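# Move three plates from the tray onto the table

## Task

Lift each of the three plates out of the tray and set it down on the table so that none rests on another, leave the tray in its original state, make sure everything stays put without the robot holding it, then release suction and withdraw the arms.

## Robot and tools

Robot: two arms, left_arm and right_arm, each ending in a vacuum suction cup instead of fingers. The cup point is the centre of the cup's rim when it touches nothing; the cup faces along the cup point's own +z axis. About 7 cm behind the rim the tool widens, reaching up to roughly 8 cm sideways, so leave clearance around it.

Scene frame: one shared frame with its origin on the table top midway between the arms. +z is up, +x points out over the table, and left_arm sits on the +y side. The arm names do not tell you which side of a camera image an arm appears on. Printed positions are in metres and can be slightly off, more so at long reach.

Command row: every motion uses a single flat list of 14 numbers covering both arms, even if only one moves. Order: left dx, dy, dz, rx, ry, rz, left suction, then right dx, dy, dz, rx, ry, rz, right suction. Each number is in [-1, 1]. The first six per arm are an offset, not an absolute pose: they say where the cup point should go relative to its pose in the most recent result showing it (or, before any such result, and for any second or later call in one reply, relative to where it is when the action begins). Offsets are expressed in the cup point's own axes, so dz moves along the cup's facing direction. Scale: 1.0 equals 0.6 m for dx, dy, dz and 180 degrees for rotation; rx, ry, rz form one rotation vector. All zeros means return to the reference pose, not stay still. Suction: 1 is full vacuum (about 55 kPa under ambient); smaller values request that fraction; 0.05 or less switches it off. It persists, so resend the current suction value to leave a cup unchanged.

execute_actions: argument actions is a list holding one item or nothing. Empty list returns the current state. {"rows": [...], "steps": n} runs up to 15 control steps of 1/30 s; each row is used for one step and the last row repeats if rows run out; every row is measured from the same reference pose, not from the previous row. {"steps": n} without rows is a wait of up to 300 steps counted from the last result. Optional pictures true/false toggles images. A refused call sends nothing.

move: target is one 14-number row as above. Each cup point travels a straight line toward its target; both arms finish together, taking 0.5 to 10 s (stopping short if more is needed). speed is the top path speed in m/s, 0.002 to 0.5, default 0.25; turning is capped at twice that in rad/s. Paths ignore obstacles and the other arm. Optional stop_force, 13 to 80 N, shared by both arms: an arm's path ends when its wrist sensor feels that much extra push opposing the motion for two steps, then it backs to where it was two steps before and holds. Use it with very low speed when approaching a surface; it is unreliable if the cup also rotates, and should be omitted when lifting away from something the cup is pressing on. It is refused in the first 0.2 s of a scene. The result adds a move: line giving the outcome (done, off_target, moving, held, contact, fault) and any limits (paced = pose clipped; held = some steps blocked), plus each cup point's distance from its target.

wait: seconds, 0 to 10; the robot gets no new command. zoom_image: camera (cam_head_left, cam_head_right, cam_high, cam_low, cam_left_wrist, cam_right_wrist) and region [x0, y0, x1, y1] in that camera's pixels, origin top-left, at most 504 by 504. finished_scene: scene, the number of the current scene; it ends and grades it, irreversibly.

Motion details: each step the command is clipped to within 100 mm and 16 degrees of the measured pose; the inverse kinematics favours position over orientation. Commands are smoothed with about 0.17 s lag, so big moves may finish short; check the result and send the remainder. The simulation keeps running while you reply.

Results: the state line shows, per arm, cup point position, quaternion (wxyz) and velocities. Wrist force and Wrist torque give sensor readings in the cup point's axes (noisy, offset up to about 5.5 N, saturating near 100 N). suction_measured shows vacuum reached; near 0 means no seal. part_present turns 1 at 0.50 and back to 0 below 0.45. HELD marks steps not sent; a pose unreachable line names an arm whose command was altered. Hand target shows where the controller is currently driving each cup. MOTOR HOT appears from 70 °C; at 85 °C the arm brakes until cool.

Gripping: switch suction on and press the 29 mm rim flat onto a smooth area of a plate, fully covered, away from edges or holes. Under vacuum the cup shortens, so the plate sits up to 10 mm nearer the tool. To release, set the plate resting on the table, then turn suction off, and lift at least 15 mm. If the cup seals to the table, turn suction off.

Avoid: pressing stiff arms past contact (faults), any external force of 150 N or joint torque over its limit (elbow 136, wrist joints 49.1, shoulder 300 N m), which stops the arm for 10 s; arms colliding with each other; fast impacts; dropping or dragging plates; disturbing the tray; and knocking anything off the table, which ends the scene. Plates may occasionally be nudged by outside pushes, so verify they lie flat and separate before finishing.

Each tool is called after "Call:" in YAML: its name, and indented under it one key for each argument.

## Session

I'll start by looking at the scene.

Call:
execute_actions:
  actions: []

Scene clock: 0.00 s of 7200.00 s.
left_arm: end_effector_position=(+0.6343, +0.5632, +0.2272) suction_measured=0.00 part_present=0 end_effector_quat_wxyz=(-0.000, -0.212, +0.977, +0.001) end_effector_velocity=(-0.001, -0.000, +0.001) end_effector_angular_velocity=(-0.001, -0.000, -0.000) | right_arm: end_effector_position=(+0.6774, -0.5418, +0.2279) suction_measured=0.00 part_present=0 end_effector_quat_wxyz=(-0.000, +0.248, +0.969, -0.000) end_effector_velocity=(-0.000, +0.000, +0.000) end_effector_angular_velocity=(-0.000, +0.000, +0.000)
Joint positions: left_arm=[-0.281 -1.556  2.144 -2.157 -1.57   2.339] | right_arm=[-0.281 -1.557  2.144 -2.157 -1.571 -2.899]
Joint velocities: left_arm=[-0.    -0.002  0.001  0.001 -0.001  0.   ] | right_arm=[ 0.    -0.    -0.     0.001 -0.    -0.   ]
Motor temperatures (°C, as the motors report them): left_arm=[21 16 19 27 26 21] | right_arm=[19 19 21 23 23 26]
Wrist force (N, on the end effector, along its own x y z axes, offset not removed): no reading
Wrist torque (N m, same axes, about the end effector's origin, offset not removed): no reading
Hand target (left_arm): +0.634, +0.563, +0.227; -0.000, -0.212, +0.977, +0.001
Hand target (right_arm): +0.677, -0.542, +0.228; -0.000, +0.248, +0.969, -0.000

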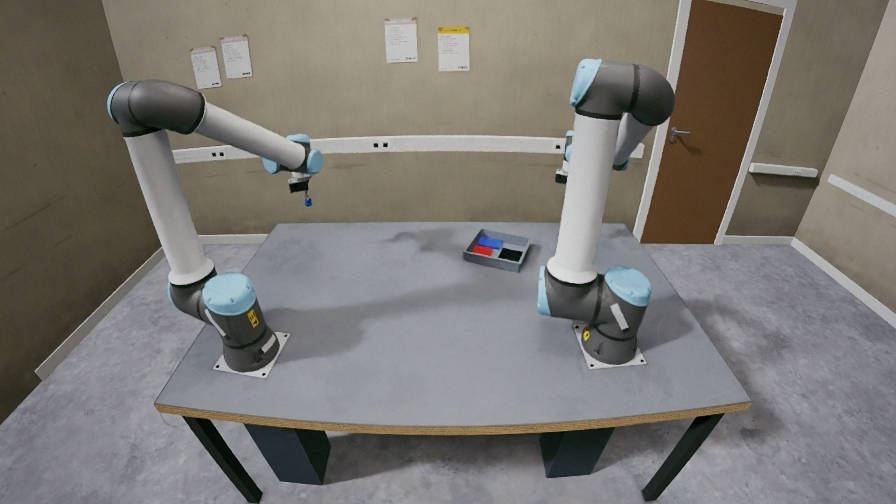

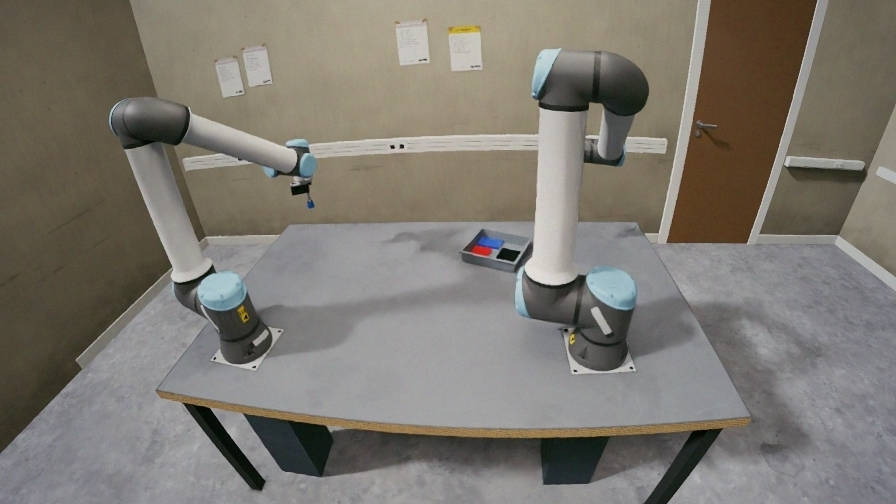

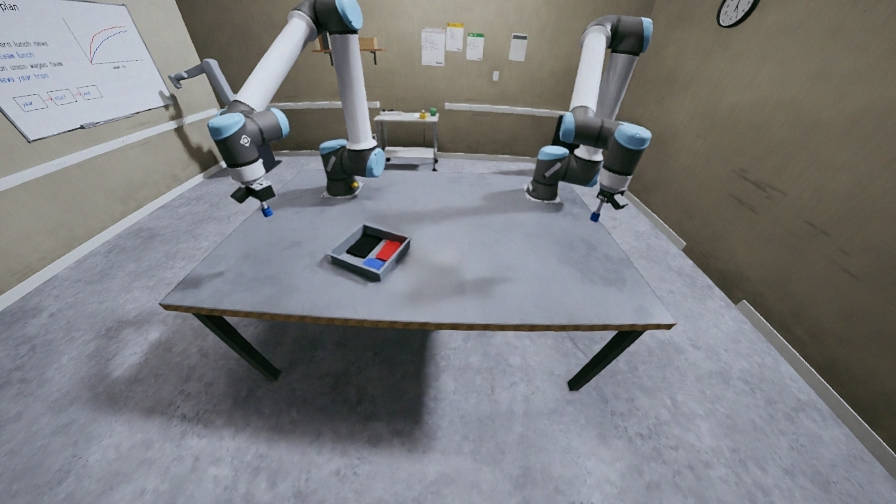

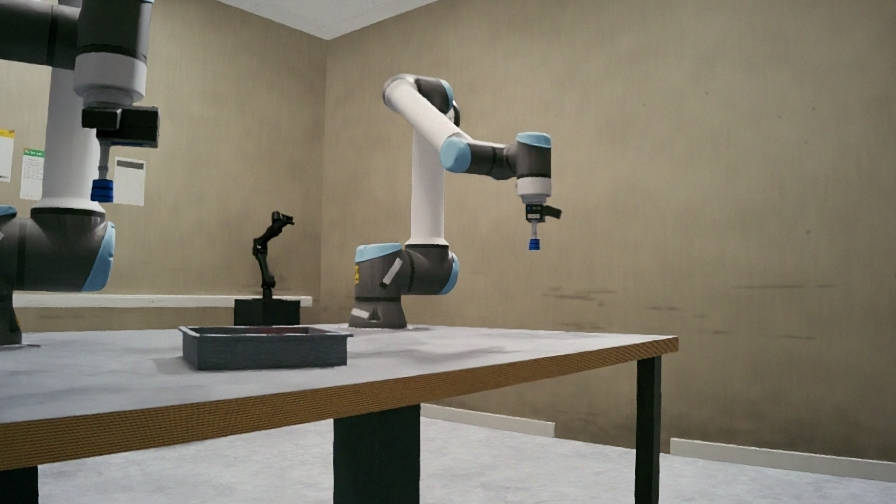

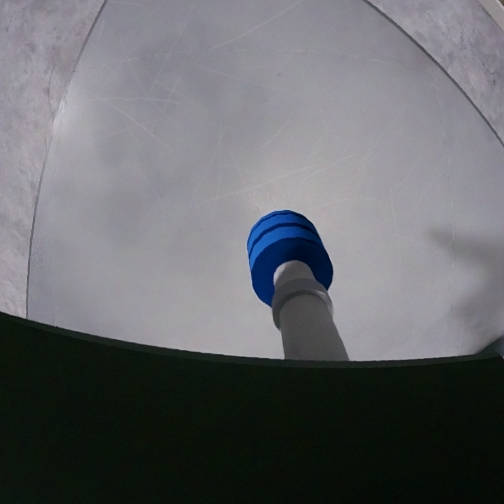

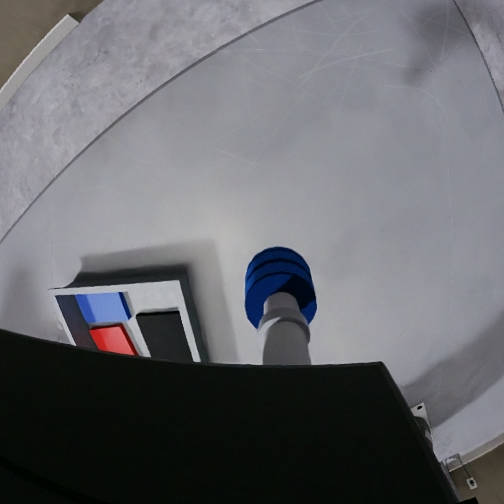

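Call:
zoom_image:
  camera: "cam_head_left"
  region: [430, 210, 570, 290]

Call:
zoom_image:
  camera: "cam_high"
  region: [300, 200, 440, 300]

Call:
zoom_image:
  camera: "cam_right_wrist"
  region: [20, 230, 260, 380]

Call:
zoom_image:
  camera: "cam_low"
  region: [150, 300, 390, 400]

Region (430, 210, 570, 290) of cam_head_left's 896x504 image, scaled by 3.600, with more detail than that image has; it fills the top 288 rows of this view, and the rest is white.

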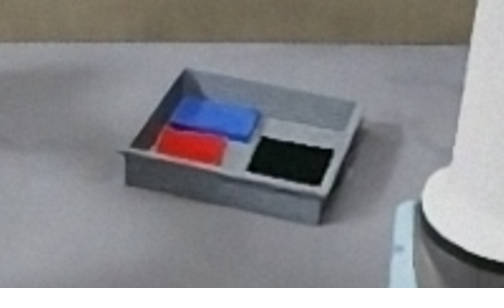

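Region (300, 200, 440, 300) of cam_high's 896x504 image, scaled by 3.600, with more detail than that image has; it fills the top 360 rows of this view, and the rest is white.

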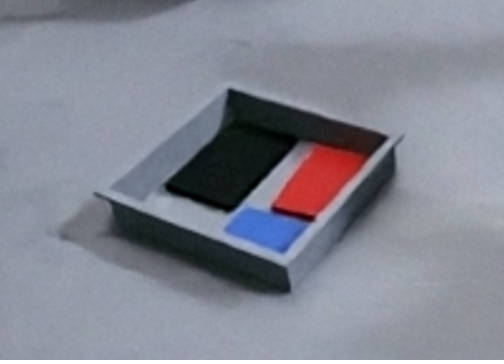

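Region (20, 230, 260, 380) of cam_right_wrist's 504x504 image, scaled by 2.100, with more detail than that image has; it fills the top 315 rows of this view, and the rest is white.

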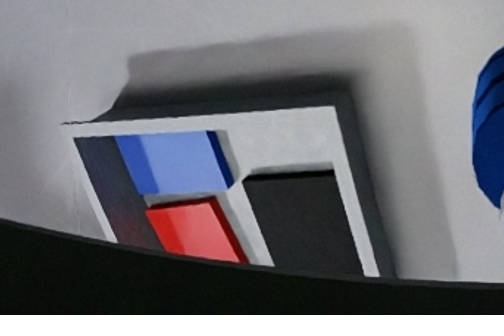

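Region (150, 300, 390, 400) of cam_low's 896x504 image, scaled by 2.100, with more detail than that image has; it fills the top 210 rows of this view, and the rest is white.

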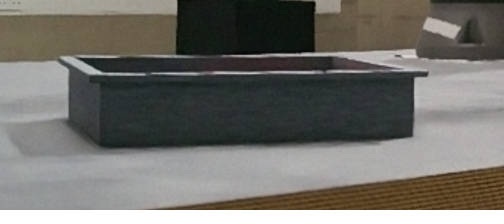

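Call:
move:
  target: [0,0,0,0,0,0,0, 0.25,0.40,0,0,0,0,0]
  speed: 0.25

Scene clock: 16.70 s of 7200.00 s.
left_arm: end_effector_position=(+0.6343, +0.5632, +0.2272) suction_measured=0.00 part_present=0 end_effector_quat_wxyz=(-0.000, -0.212, +0.977, +0.001) end_effector_velocity=(+0.001, -0.001, +0.000) end_effector_angular_velocity=(-0.001, -0.000, -0.001) | right_arm: end_effector_position=(+0.6616, -0.2595, +0.2279) suction_measured=0.00 part_present=0 end_effector_quat_wxyz=(+0.000, +0.248, +0.969, -0.000) end_effector_velocity=(+0.000, +0.003, +0.000) end_effector_angular_velocity=(-0.000, -0.001, +0.002)
Joint positions: left_arm=[-0.281 -1.556  2.144 -2.157 -1.57   2.339] | right_arm=[ 0.169 -1.473  2.053 -2.151 -1.571 -2.449]
Joint velocities: left_arm=[-0.001  0.001 -0.001 -0.    -0.    -0.   ] | right_arm=[ 0.004  0.002 -0.002 -0.    -0.     0.002]
Motor temperatures (°C, as the motors report them): left_arm=[21 16 19 27 26 21] | right_arm=[19 19 21 23 23 26]
Wrist force (N, on the end effector, along its own x y z axes, offset not removed): left_arm=[0.8 1.6 -1.2] | right_arm=[-5.9 0.4 1.4]
Wrist torque (N m, same axes, about the end effector's origin, offset not removed): left_arm=[-0.13 -0.25 0.23] | right_arm=[-0.05 0.77 0.00]
Hand target (left_arm): +0.634, +0.563, +0.227; -0.000, -0.212, +0.977, +0.001
Hand target (right_arm): +0.662, -0.259, +0.228; +0.000, +0.248, +0.969, -0.000
Off the commanded pose (left_arm): 0.000 m, 0 deg.
Off the commanded pose (right_arm): 0.000 m, 0 deg.
After step 90, 12.00 s passed at rest.
move: done

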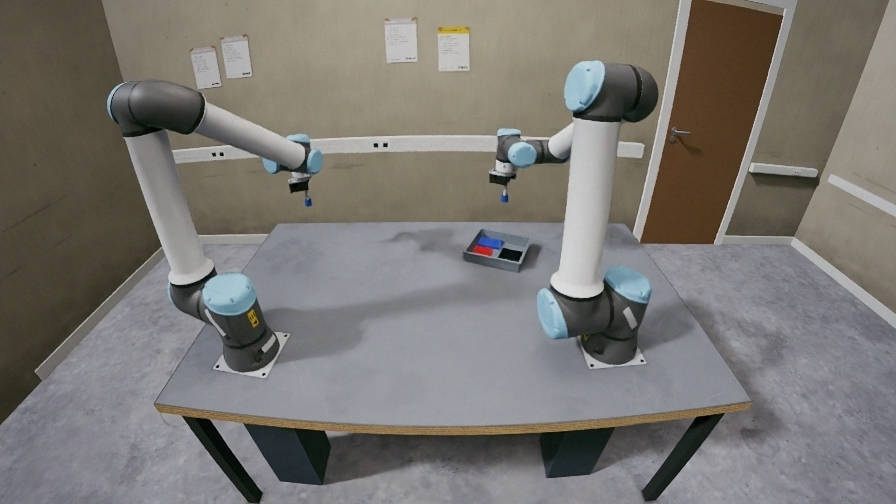

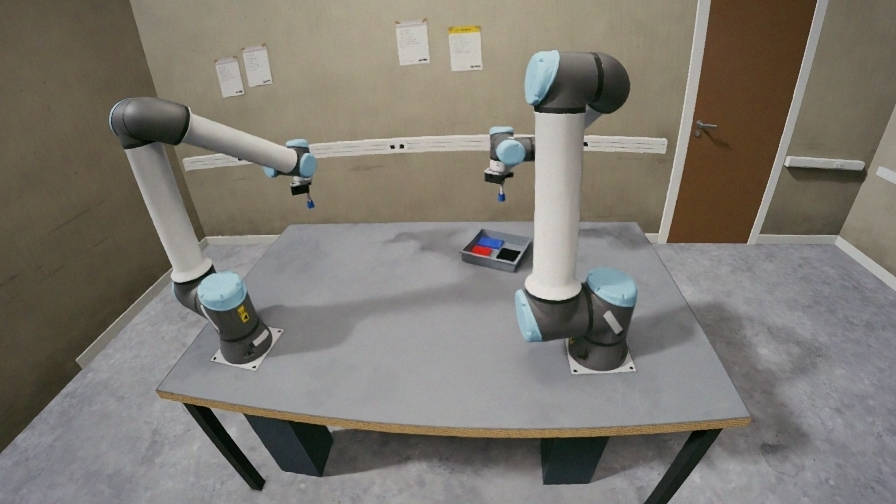

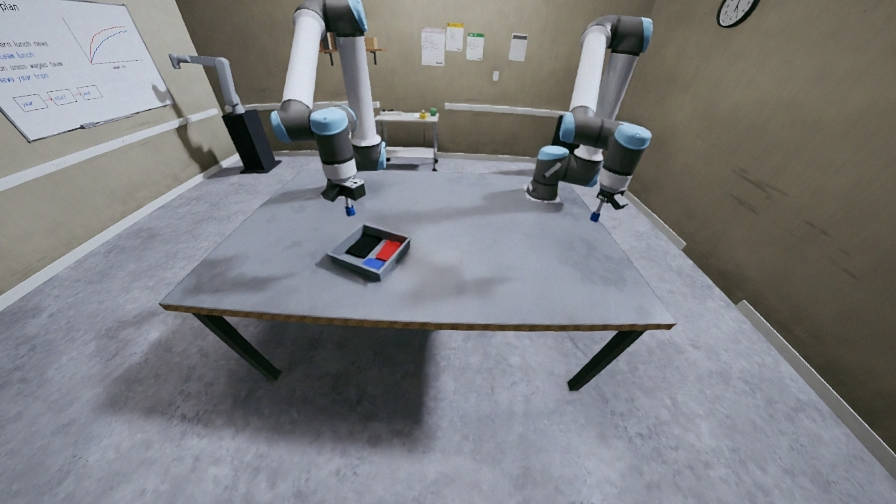

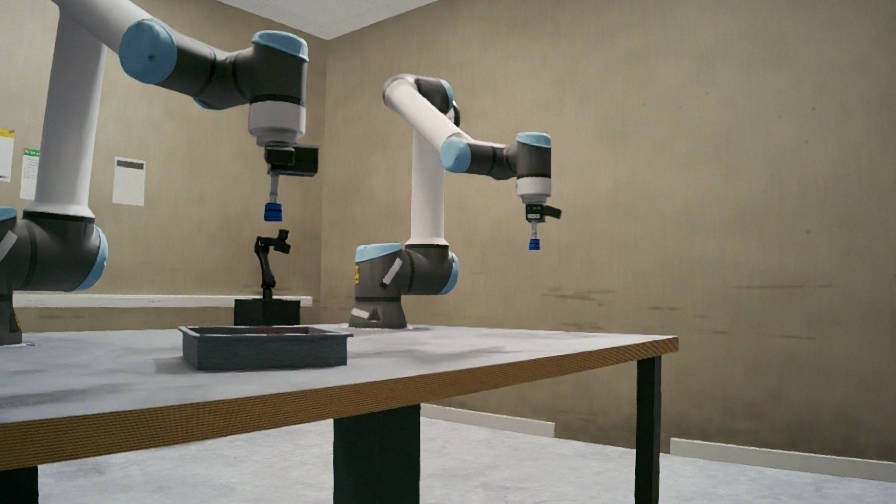

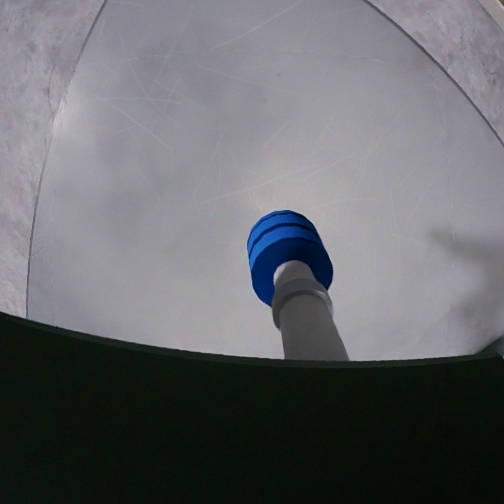

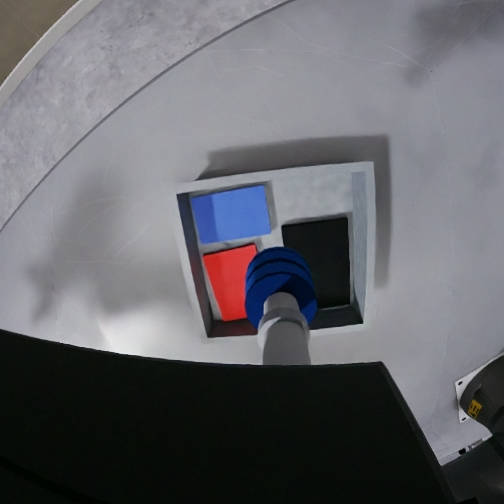

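Call:
zoom_image:
  camera: "cam_right_wrist"
  region: [150, 130, 410, 370]

Region (150, 130, 410, 370) of cam_right_wrist's 504x504 image, scaled by 1.938, with more detail than that image has; it fills the top 465 rows of this view, and the rest is white.

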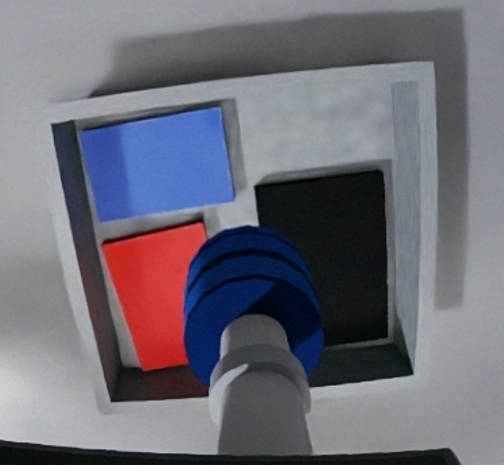

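Call:
move:
  target: [0,0,0,0,0,0,0, 0.055,0.065,0.22,0,0,0,0]
  speed: 0.2

Scene clock: 74.77 s of 7200.00 s.
left_arm: end_effector_position=(+0.6343, +0.5632, +0.2272) suction_measured=0.00 part_present=0 end_effector_quat_wxyz=(-0.000, -0.212, +0.977, +0.001) end_effector_velocity=(+0.000, -0.001, -0.001) end_effector_angular_velocity=(+0.000, +0.002, -0.000) | right_arm: end_effector_position=(+0.6515, -0.2094, +0.0961) suction_measured=0.00 part_present=0 end_effector_quat_wxyz=(+0.000, +0.248, +0.969, -0.000) end_effector_velocity=(+0.001, +0.001, -0.001) end_effector_angular_velocity=(+0.001, -0.002, +0.000)
Joint positions: left_arm=[-0.281 -1.556  2.144 -2.157 -1.57   2.339] | right_arm=[ 0.246 -1.29   2.126 -2.407 -1.571 -2.373]
Joint velocities: left_arm=[-0.     0.002 -0.001  0.001 -0.001  0.   ] | right_arm=[ 0.001  0.002 -0.    -0.005  0.     0.001]
Motor temperatures (°C, as the motors report them): left_arm=[21 16 19 27 26 21] | right_arm=[19 19 21 23 23 26]
Wrist force (N, on the end effector, along its own x y z axes, offset not removed): left_arm=[-0.6 2.6 -0.1] | right_arm=[-1.7 -1.9 0.6]
Wrist torque (N m, same axes, about the end effector's origin, offset not removed): left_arm=[-0.04 -0.13 0.18] | right_arm=[-0.30 0.40 0.04]
Hand target (left_arm): +0.634, +0.563, +0.227; -0.000, -0.212, +0.977, +0.001
Hand target (right_arm): +0.652, -0.209, +0.096; +0.000, +0.248, +0.969, -0.000
Off the commanded pose (left_arm): 0.000 m, 0 deg.
Off the commanded pose (right_arm): 0.000 m, 0 deg.
After step 90, 53.80 s passed at rest.
move: done

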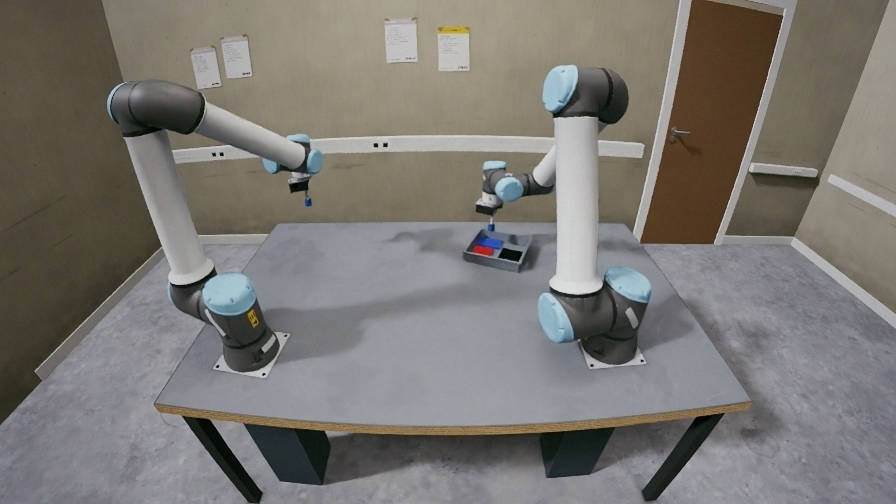

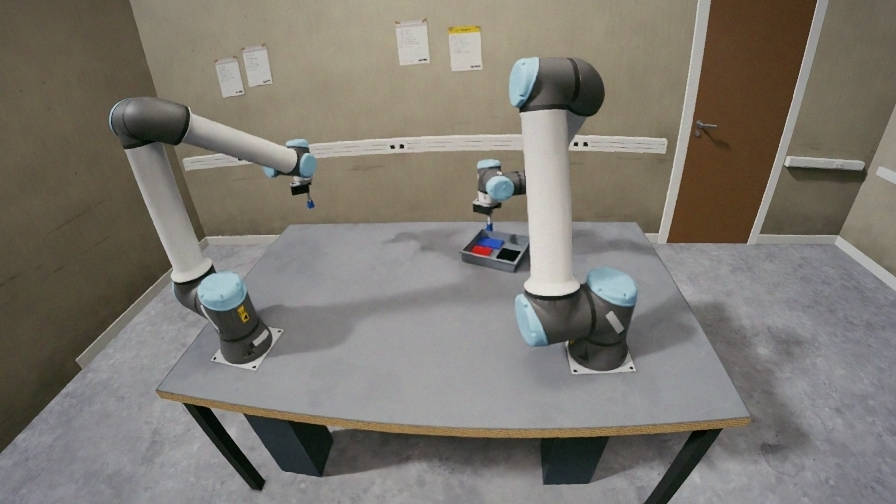

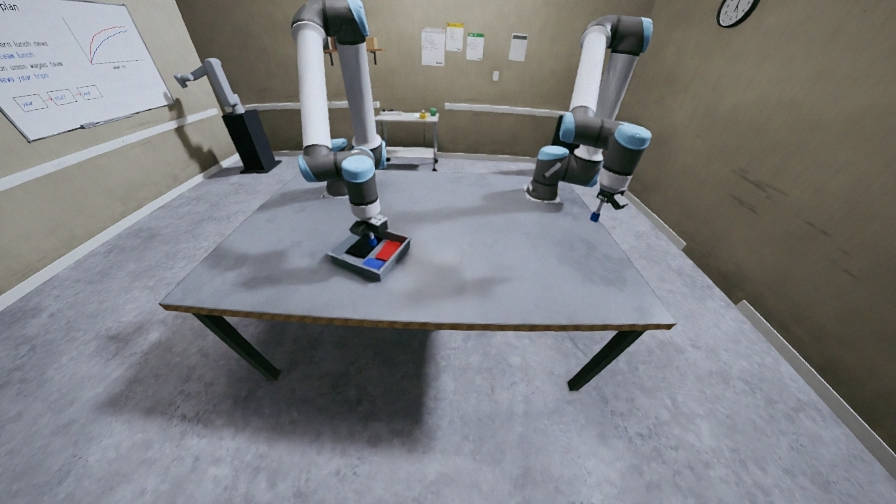

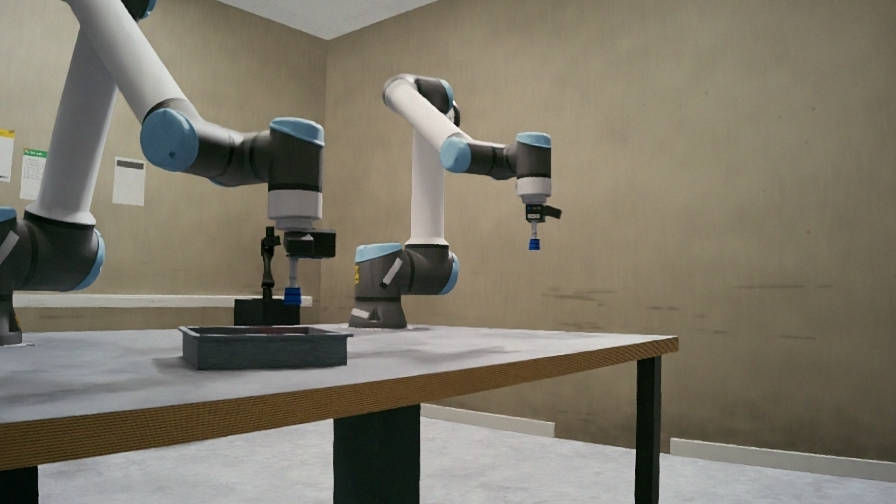

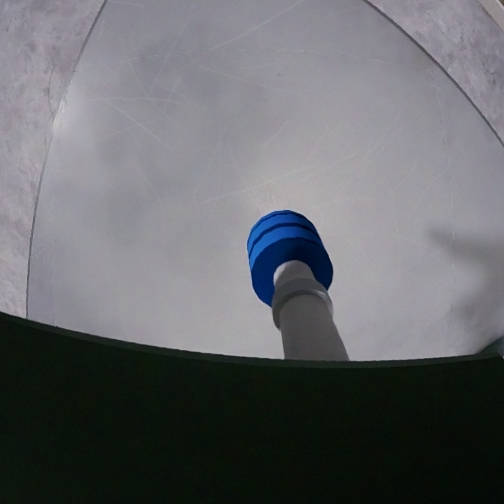

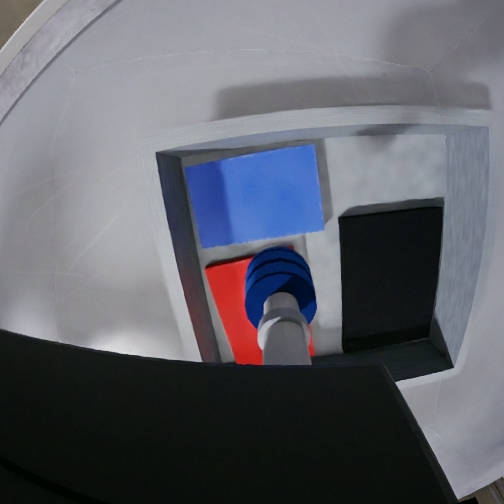

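Call:
zoom_image:
  camera: "cam_right_wrist"
  region: [130, 90, 504, 400]

Region (130, 90, 504, 400) of cam_right_wrist's 504x504 image, scaled by 1.348, with more detail than that image has; it fills the top 418 rows of this view, and the rest is white.

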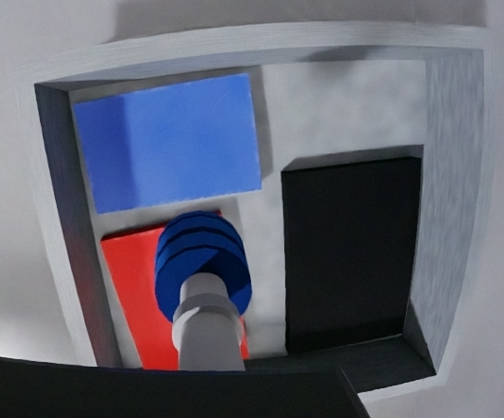

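Call:
move:
  target: [0,0,0,0,0,0,0, -0.053,0.023,0.08,0,0,0,0]
  speed: 0.1

Scene clock: 112.90 s of 7200.00 s.
left_arm: end_effector_position=(+0.6343, +0.5632, +0.2272) suction_measured=0.00 part_present=0 end_effector_quat_wxyz=(-0.000, -0.212, +0.977, +0.001) end_effector_velocity=(-0.001, +0.000, -0.000) end_effector_angular_velocity=(-0.000, +0.000, +0.000) | right_arm: end_effector_position=(+0.6860, -0.2127, +0.0482) suction_measured=0.00 part_present=0 end_effector_quat_wxyz=(+0.000, +0.248, +0.969, -0.000) end_effector_velocity=(+0.001, -0.001, -0.002) end_effector_angular_velocity=(+0.001, +0.001, +0.000)
Joint positions: left_arm=[-0.281 -1.556  2.144 -2.157 -1.57   2.339] | right_arm=[ 0.229 -1.184  2.093 -2.48  -1.571 -2.39 ]
Joint velocities: left_arm=[ 0.    -0.001  0.002 -0.    -0.    -0.   ] | right_arm=[-0.001  0.004 -0.001 -0.002  0.001 -0.002]
Motor temperatures (°C, as the motors report them): left_arm=[21 16 19 27 26 21] | right_arm=[19 19 21 23 23 26]
Wrist force (N, on the end effector, along its own x y z axes, offset not removed): left_arm=[2.3 1.4 -0.9] | right_arm=[-4.6 -0.3 0.8]
Wrist torque (N m, same axes, about the end effector's origin, offset not removed): left_arm=[-0.23 -0.49 0.23] | right_arm=[-0.11 0.89 -0.15]
Hand target (left_arm): +0.634, +0.563, +0.227; -0.000, -0.212, +0.977, +0.001
Hand target (right_arm): +0.686, -0.213, +0.048; +0.000, +0.248, +0.969, -0.000
Off the commanded pose (left_arm): 0.000 m, 0 deg.
Off the commanded pose (right_arm): 0.000 m, 0 deg.
After step 90, 34.10 s passed at rest.
move: done

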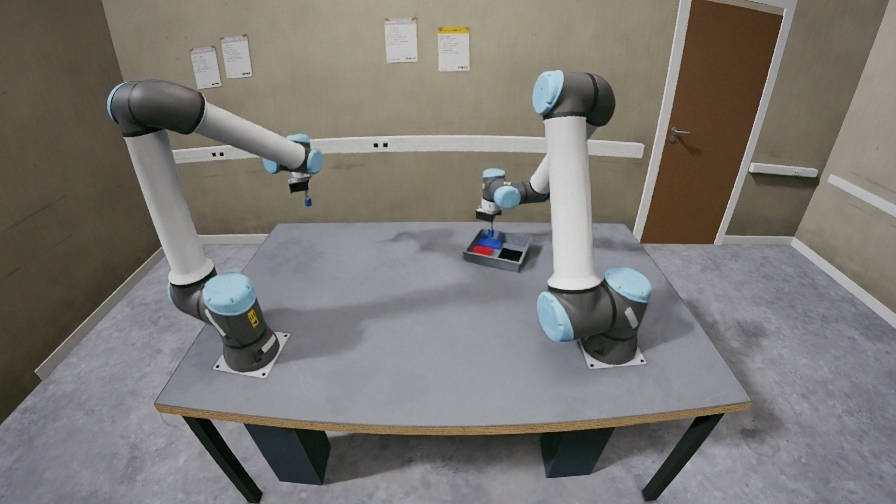

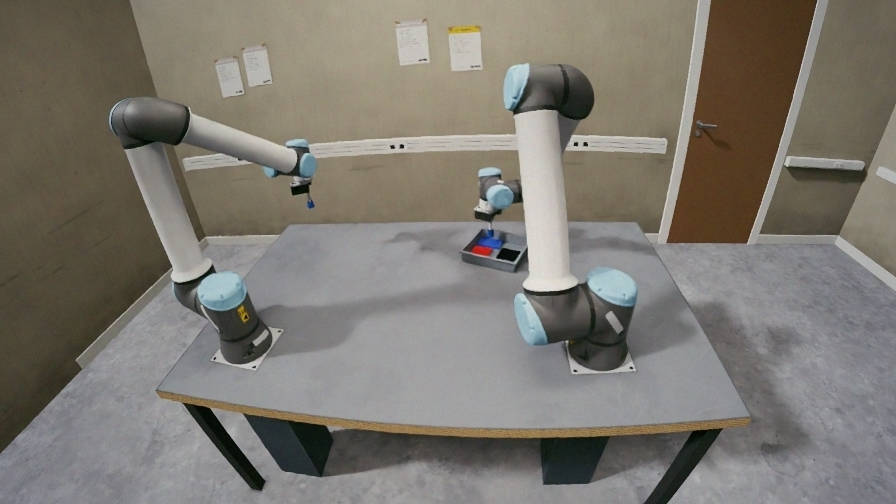

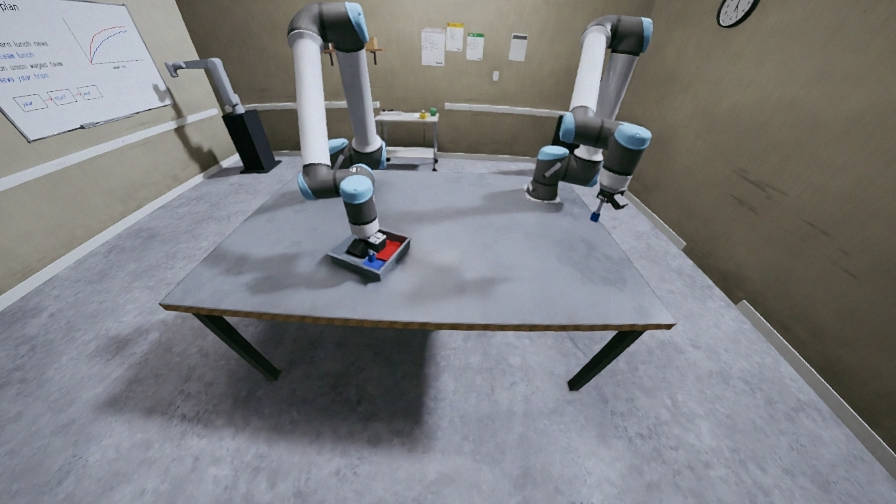

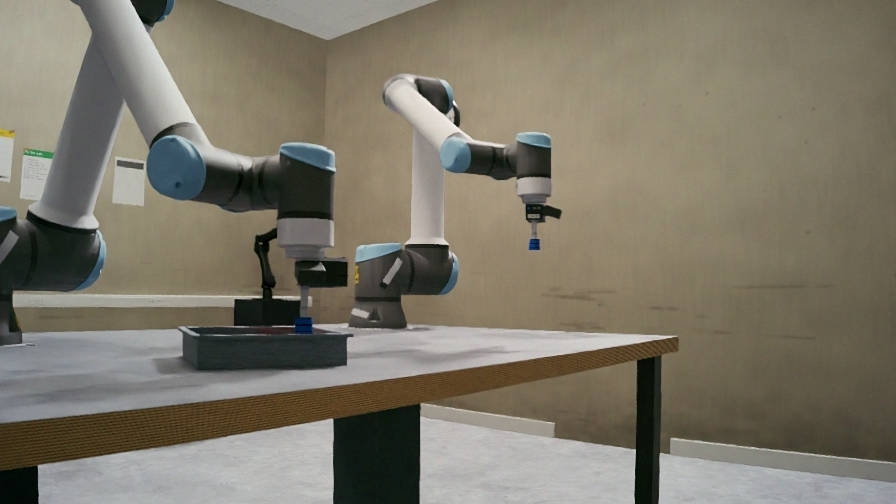

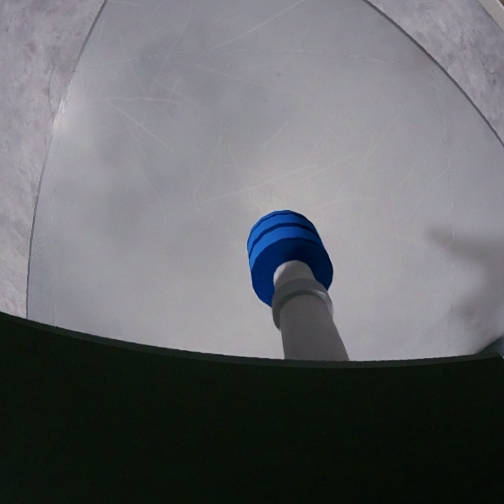

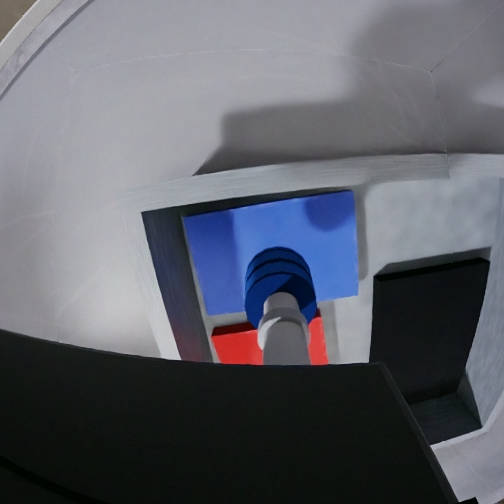

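Call:
move:
  target: [0,0,0,0,0,0,0, 0,0,0.022,0,0,0,1]
  speed: 0.05

Call:
move:
  target: [0,0,0,0,0,0,0, 0,0,0.048,0,0,0,1]
  speed: 0.006
  stop_force: 13

Scene clock: 128.73 s of 7200.00 s.
left_arm: end_effector_position=(+0.6343, +0.5632, +0.2272) suction_measured=0.00 part_present=0 end_effector_quat_wxyz=(-0.000, -0.212, +0.977, +0.001) end_effector_velocity=(-0.000, -0.000, -0.001) end_effector_angular_velocity=(-0.000, +0.000, -0.001) | right_arm: end_effector_position=(+0.6860, -0.2127, +0.0352) suction_measured=0.00 part_present=0 end_effector_quat_wxyz=(+0.000, +0.248, +0.969, -0.000) end_effector_velocity=(+0.001, +0.001, -0.002) end_effector_angular_velocity=(+0.001, -0.001, +0.000)
Joint positions: left_arm=[-0.281 -1.556  2.144 -2.157 -1.57   2.339] | right_arm=[ 0.229 -1.165  2.098 -2.504 -1.571 -2.39 ]
Joint velocities: left_arm=[-0.     0.001  0.001 -0.002 -0.     0.   ] | right_arm=[ 0.001  0.003 -0.    -0.005  0.     0.   ]
Motor temperatures (°C, as the motors report them): left_arm=[21 16 19 27 26 21] | right_arm=[19 19 21 23 23 26]
Wrist force (N, on the end effector, along its own x y z axes, offset not removed): left_arm=[-0.5 1.1 -0.9] | right_arm=[-0.4 5.8 8.9]
Wrist torque (N m, same axes, about the end effector's origin, offset not removed): left_arm=[-0.21 -0.10 0.21] | right_arm=[0.84 0.26 0.16]
Hand target (left_arm): +0.634, +0.563, +0.227; -0.000, -0.212, +0.977, +0.001
Hand target (right_arm): +0.686, -0.213, +0.035; +0.000, +0.248, +0.969, -0.000
Off the commanded pose (left_arm): 0.000 m, 0 deg.
Off the commanded pose (right_arm): 0.000 m, 0 deg.
After step 90, 12.07 s passed at rest.
move: done

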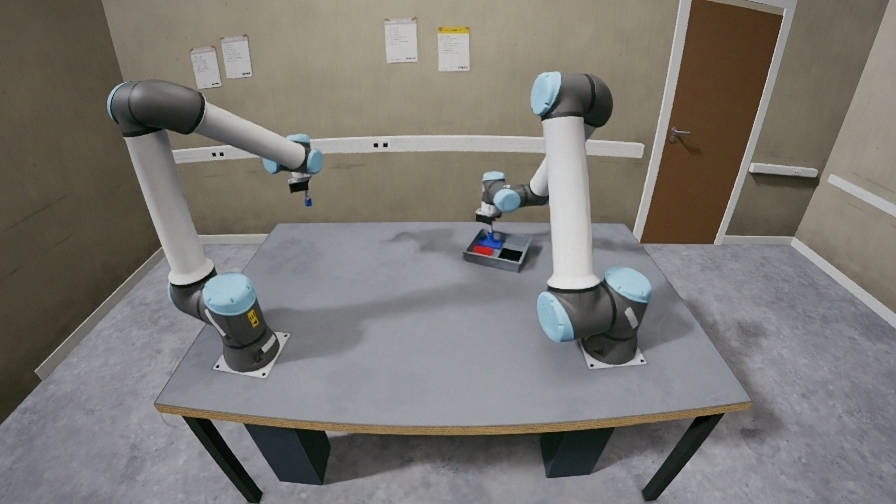

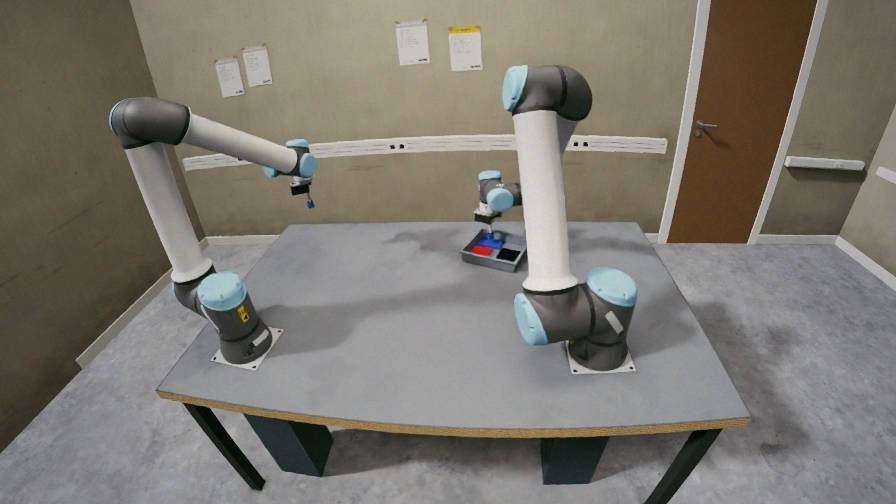

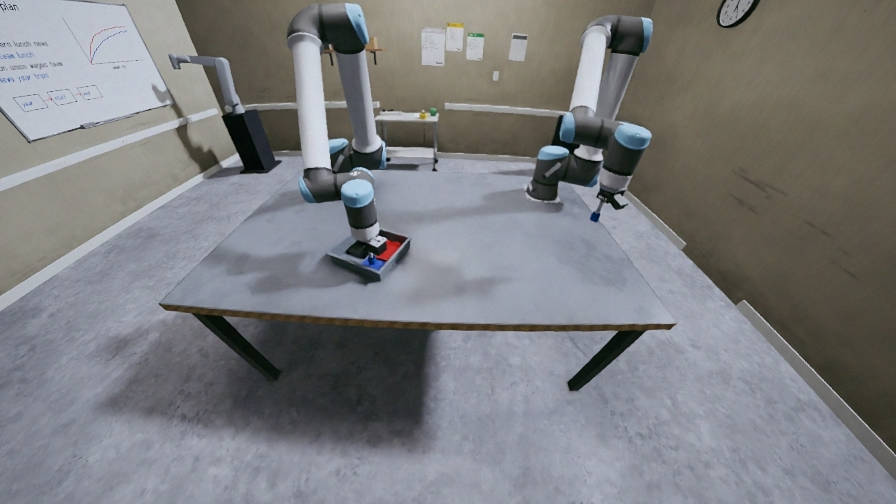

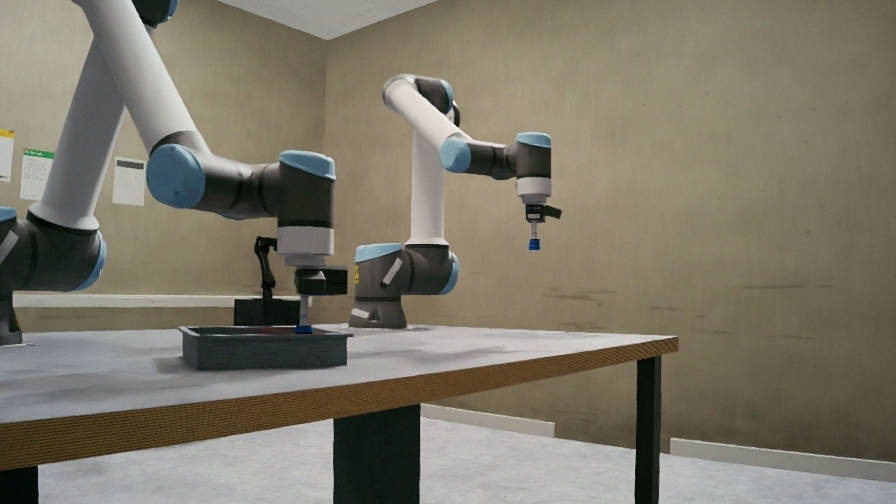

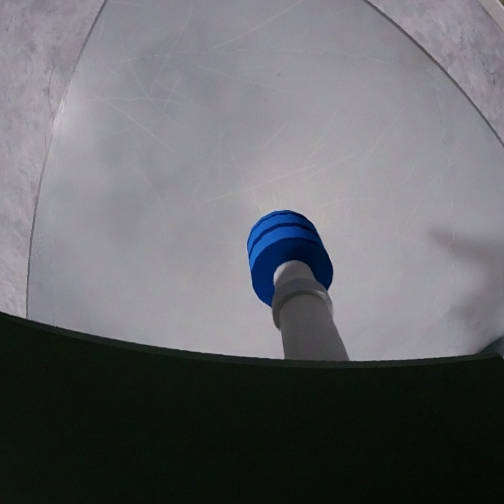

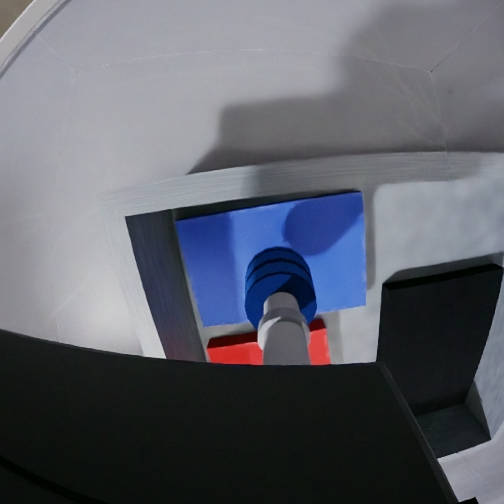

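Scene clock: 133.77 s of 7200.00 s.
left_arm: end_effector_position=(+0.6343, +0.5632, +0.2272) suction_measured=0.00 part_present=0 end_effector_quat_wxyz=(-0.000, -0.212, +0.977, +0.001) end_effector_velocity=(-0.000, -0.000, -0.000) end_effector_angular_velocity=(+0.000, +0.001, -0.001) | right_arm: end_effector_position=(+0.6860, -0.2127, +0.0065) suction_measured=0.98 part_present=1 end_effector_quat_wxyz=(+0.000, +0.248, +0.969, -0.000) end_effector_velocity=(-0.000, +0.001, -0.001) end_effector_angular_velocity=(+0.001, -0.000, +0.002)
Joint positions: left_arm=[-0.281 -1.556  2.144 -2.157 -1.57   2.339] | right_arm=[ 0.229 -1.12   2.106 -2.557 -1.571 -2.39 ]
Joint velocities: left_arm=[-0.001  0.    -0.     0.    -0.    -0.   ] | right_arm=[ 0.001  0.002  0.001 -0.003  0.001 -0.001]
Motor temperatures (°C, as the motors report them): left_arm=[21 16 19 27 26 21] | right_arm=[19 19 21 23 23 26]
Wrist force (N, on the end effector, along its own x y z axes, offset not removed): left_arm=[-0.5 0.6 -1.5] | right_arm=[-2.4 6.5 0.4]
Wrist torque (N m, same axes, about the end effector's origin, offset not removed): left_arm=[-0.30 -0.21 0.16] | right_arm=[0.86 0.32 0.17]
Hand target (left_arm): +0.634, +0.563, +0.227; -0.000, -0.212, +0.977, +0.001
Hand target (right_arm): +0.686, -0.213, +0.006; +0.000, +0.248, +0.969, -0.000
Off the commanded pose (left_arm): 0.000 m, 0 deg.
Off the commanded pose (right_arm): 0.000 m, 0 deg.
move: done

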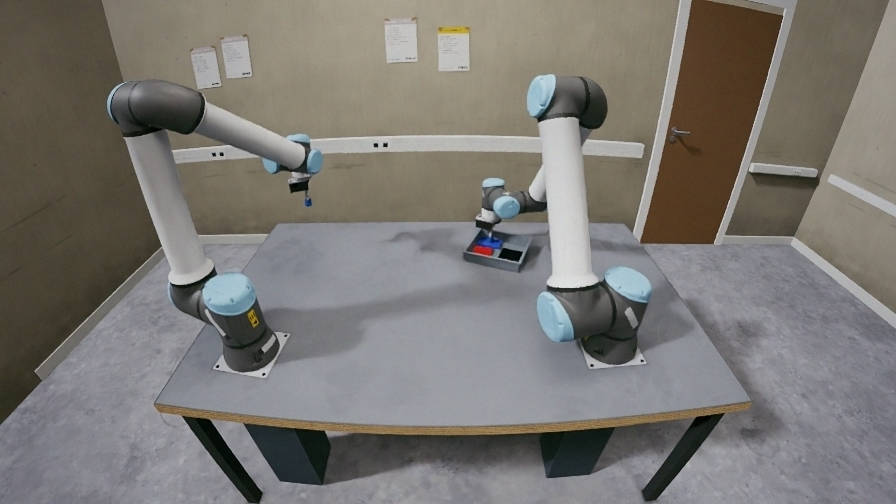

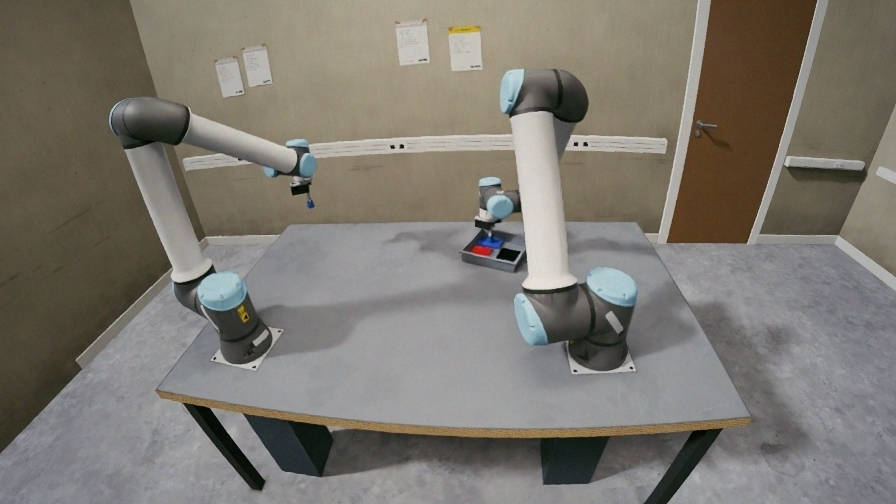

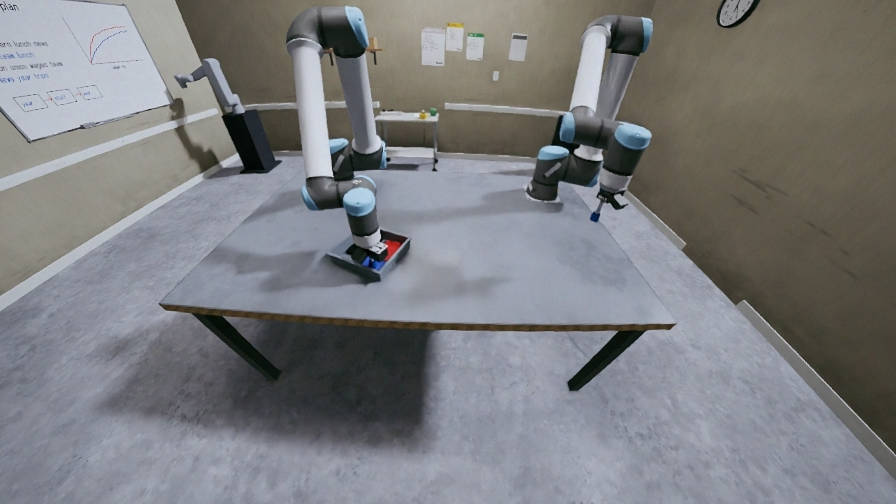

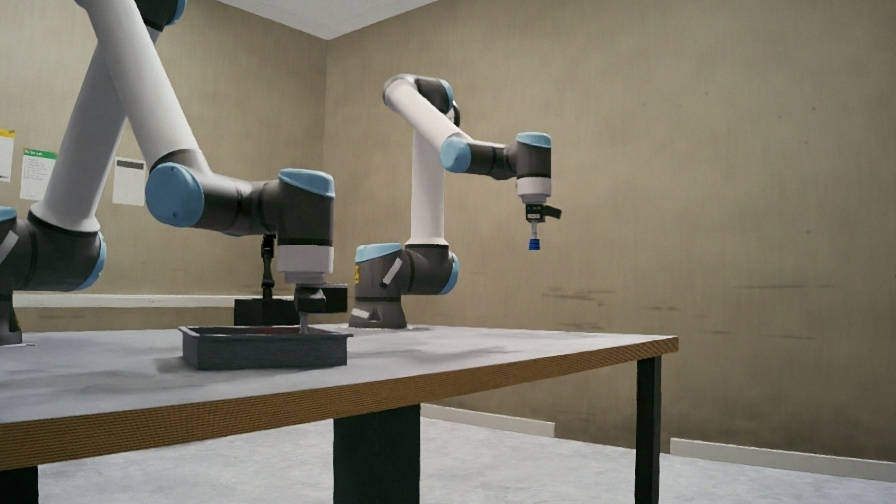

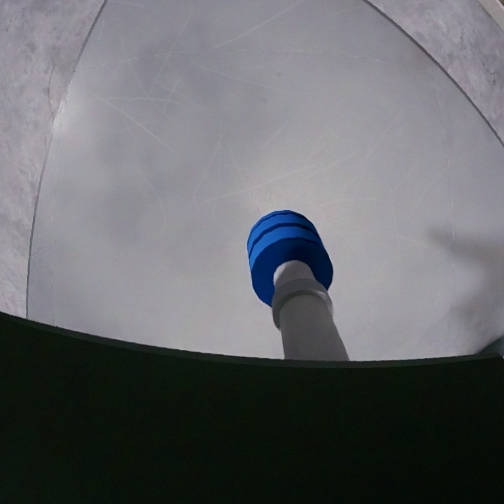

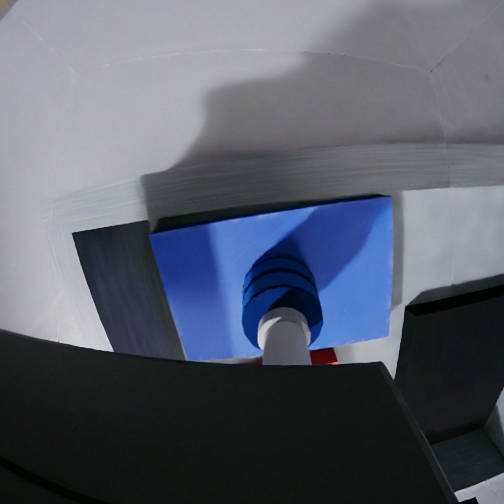

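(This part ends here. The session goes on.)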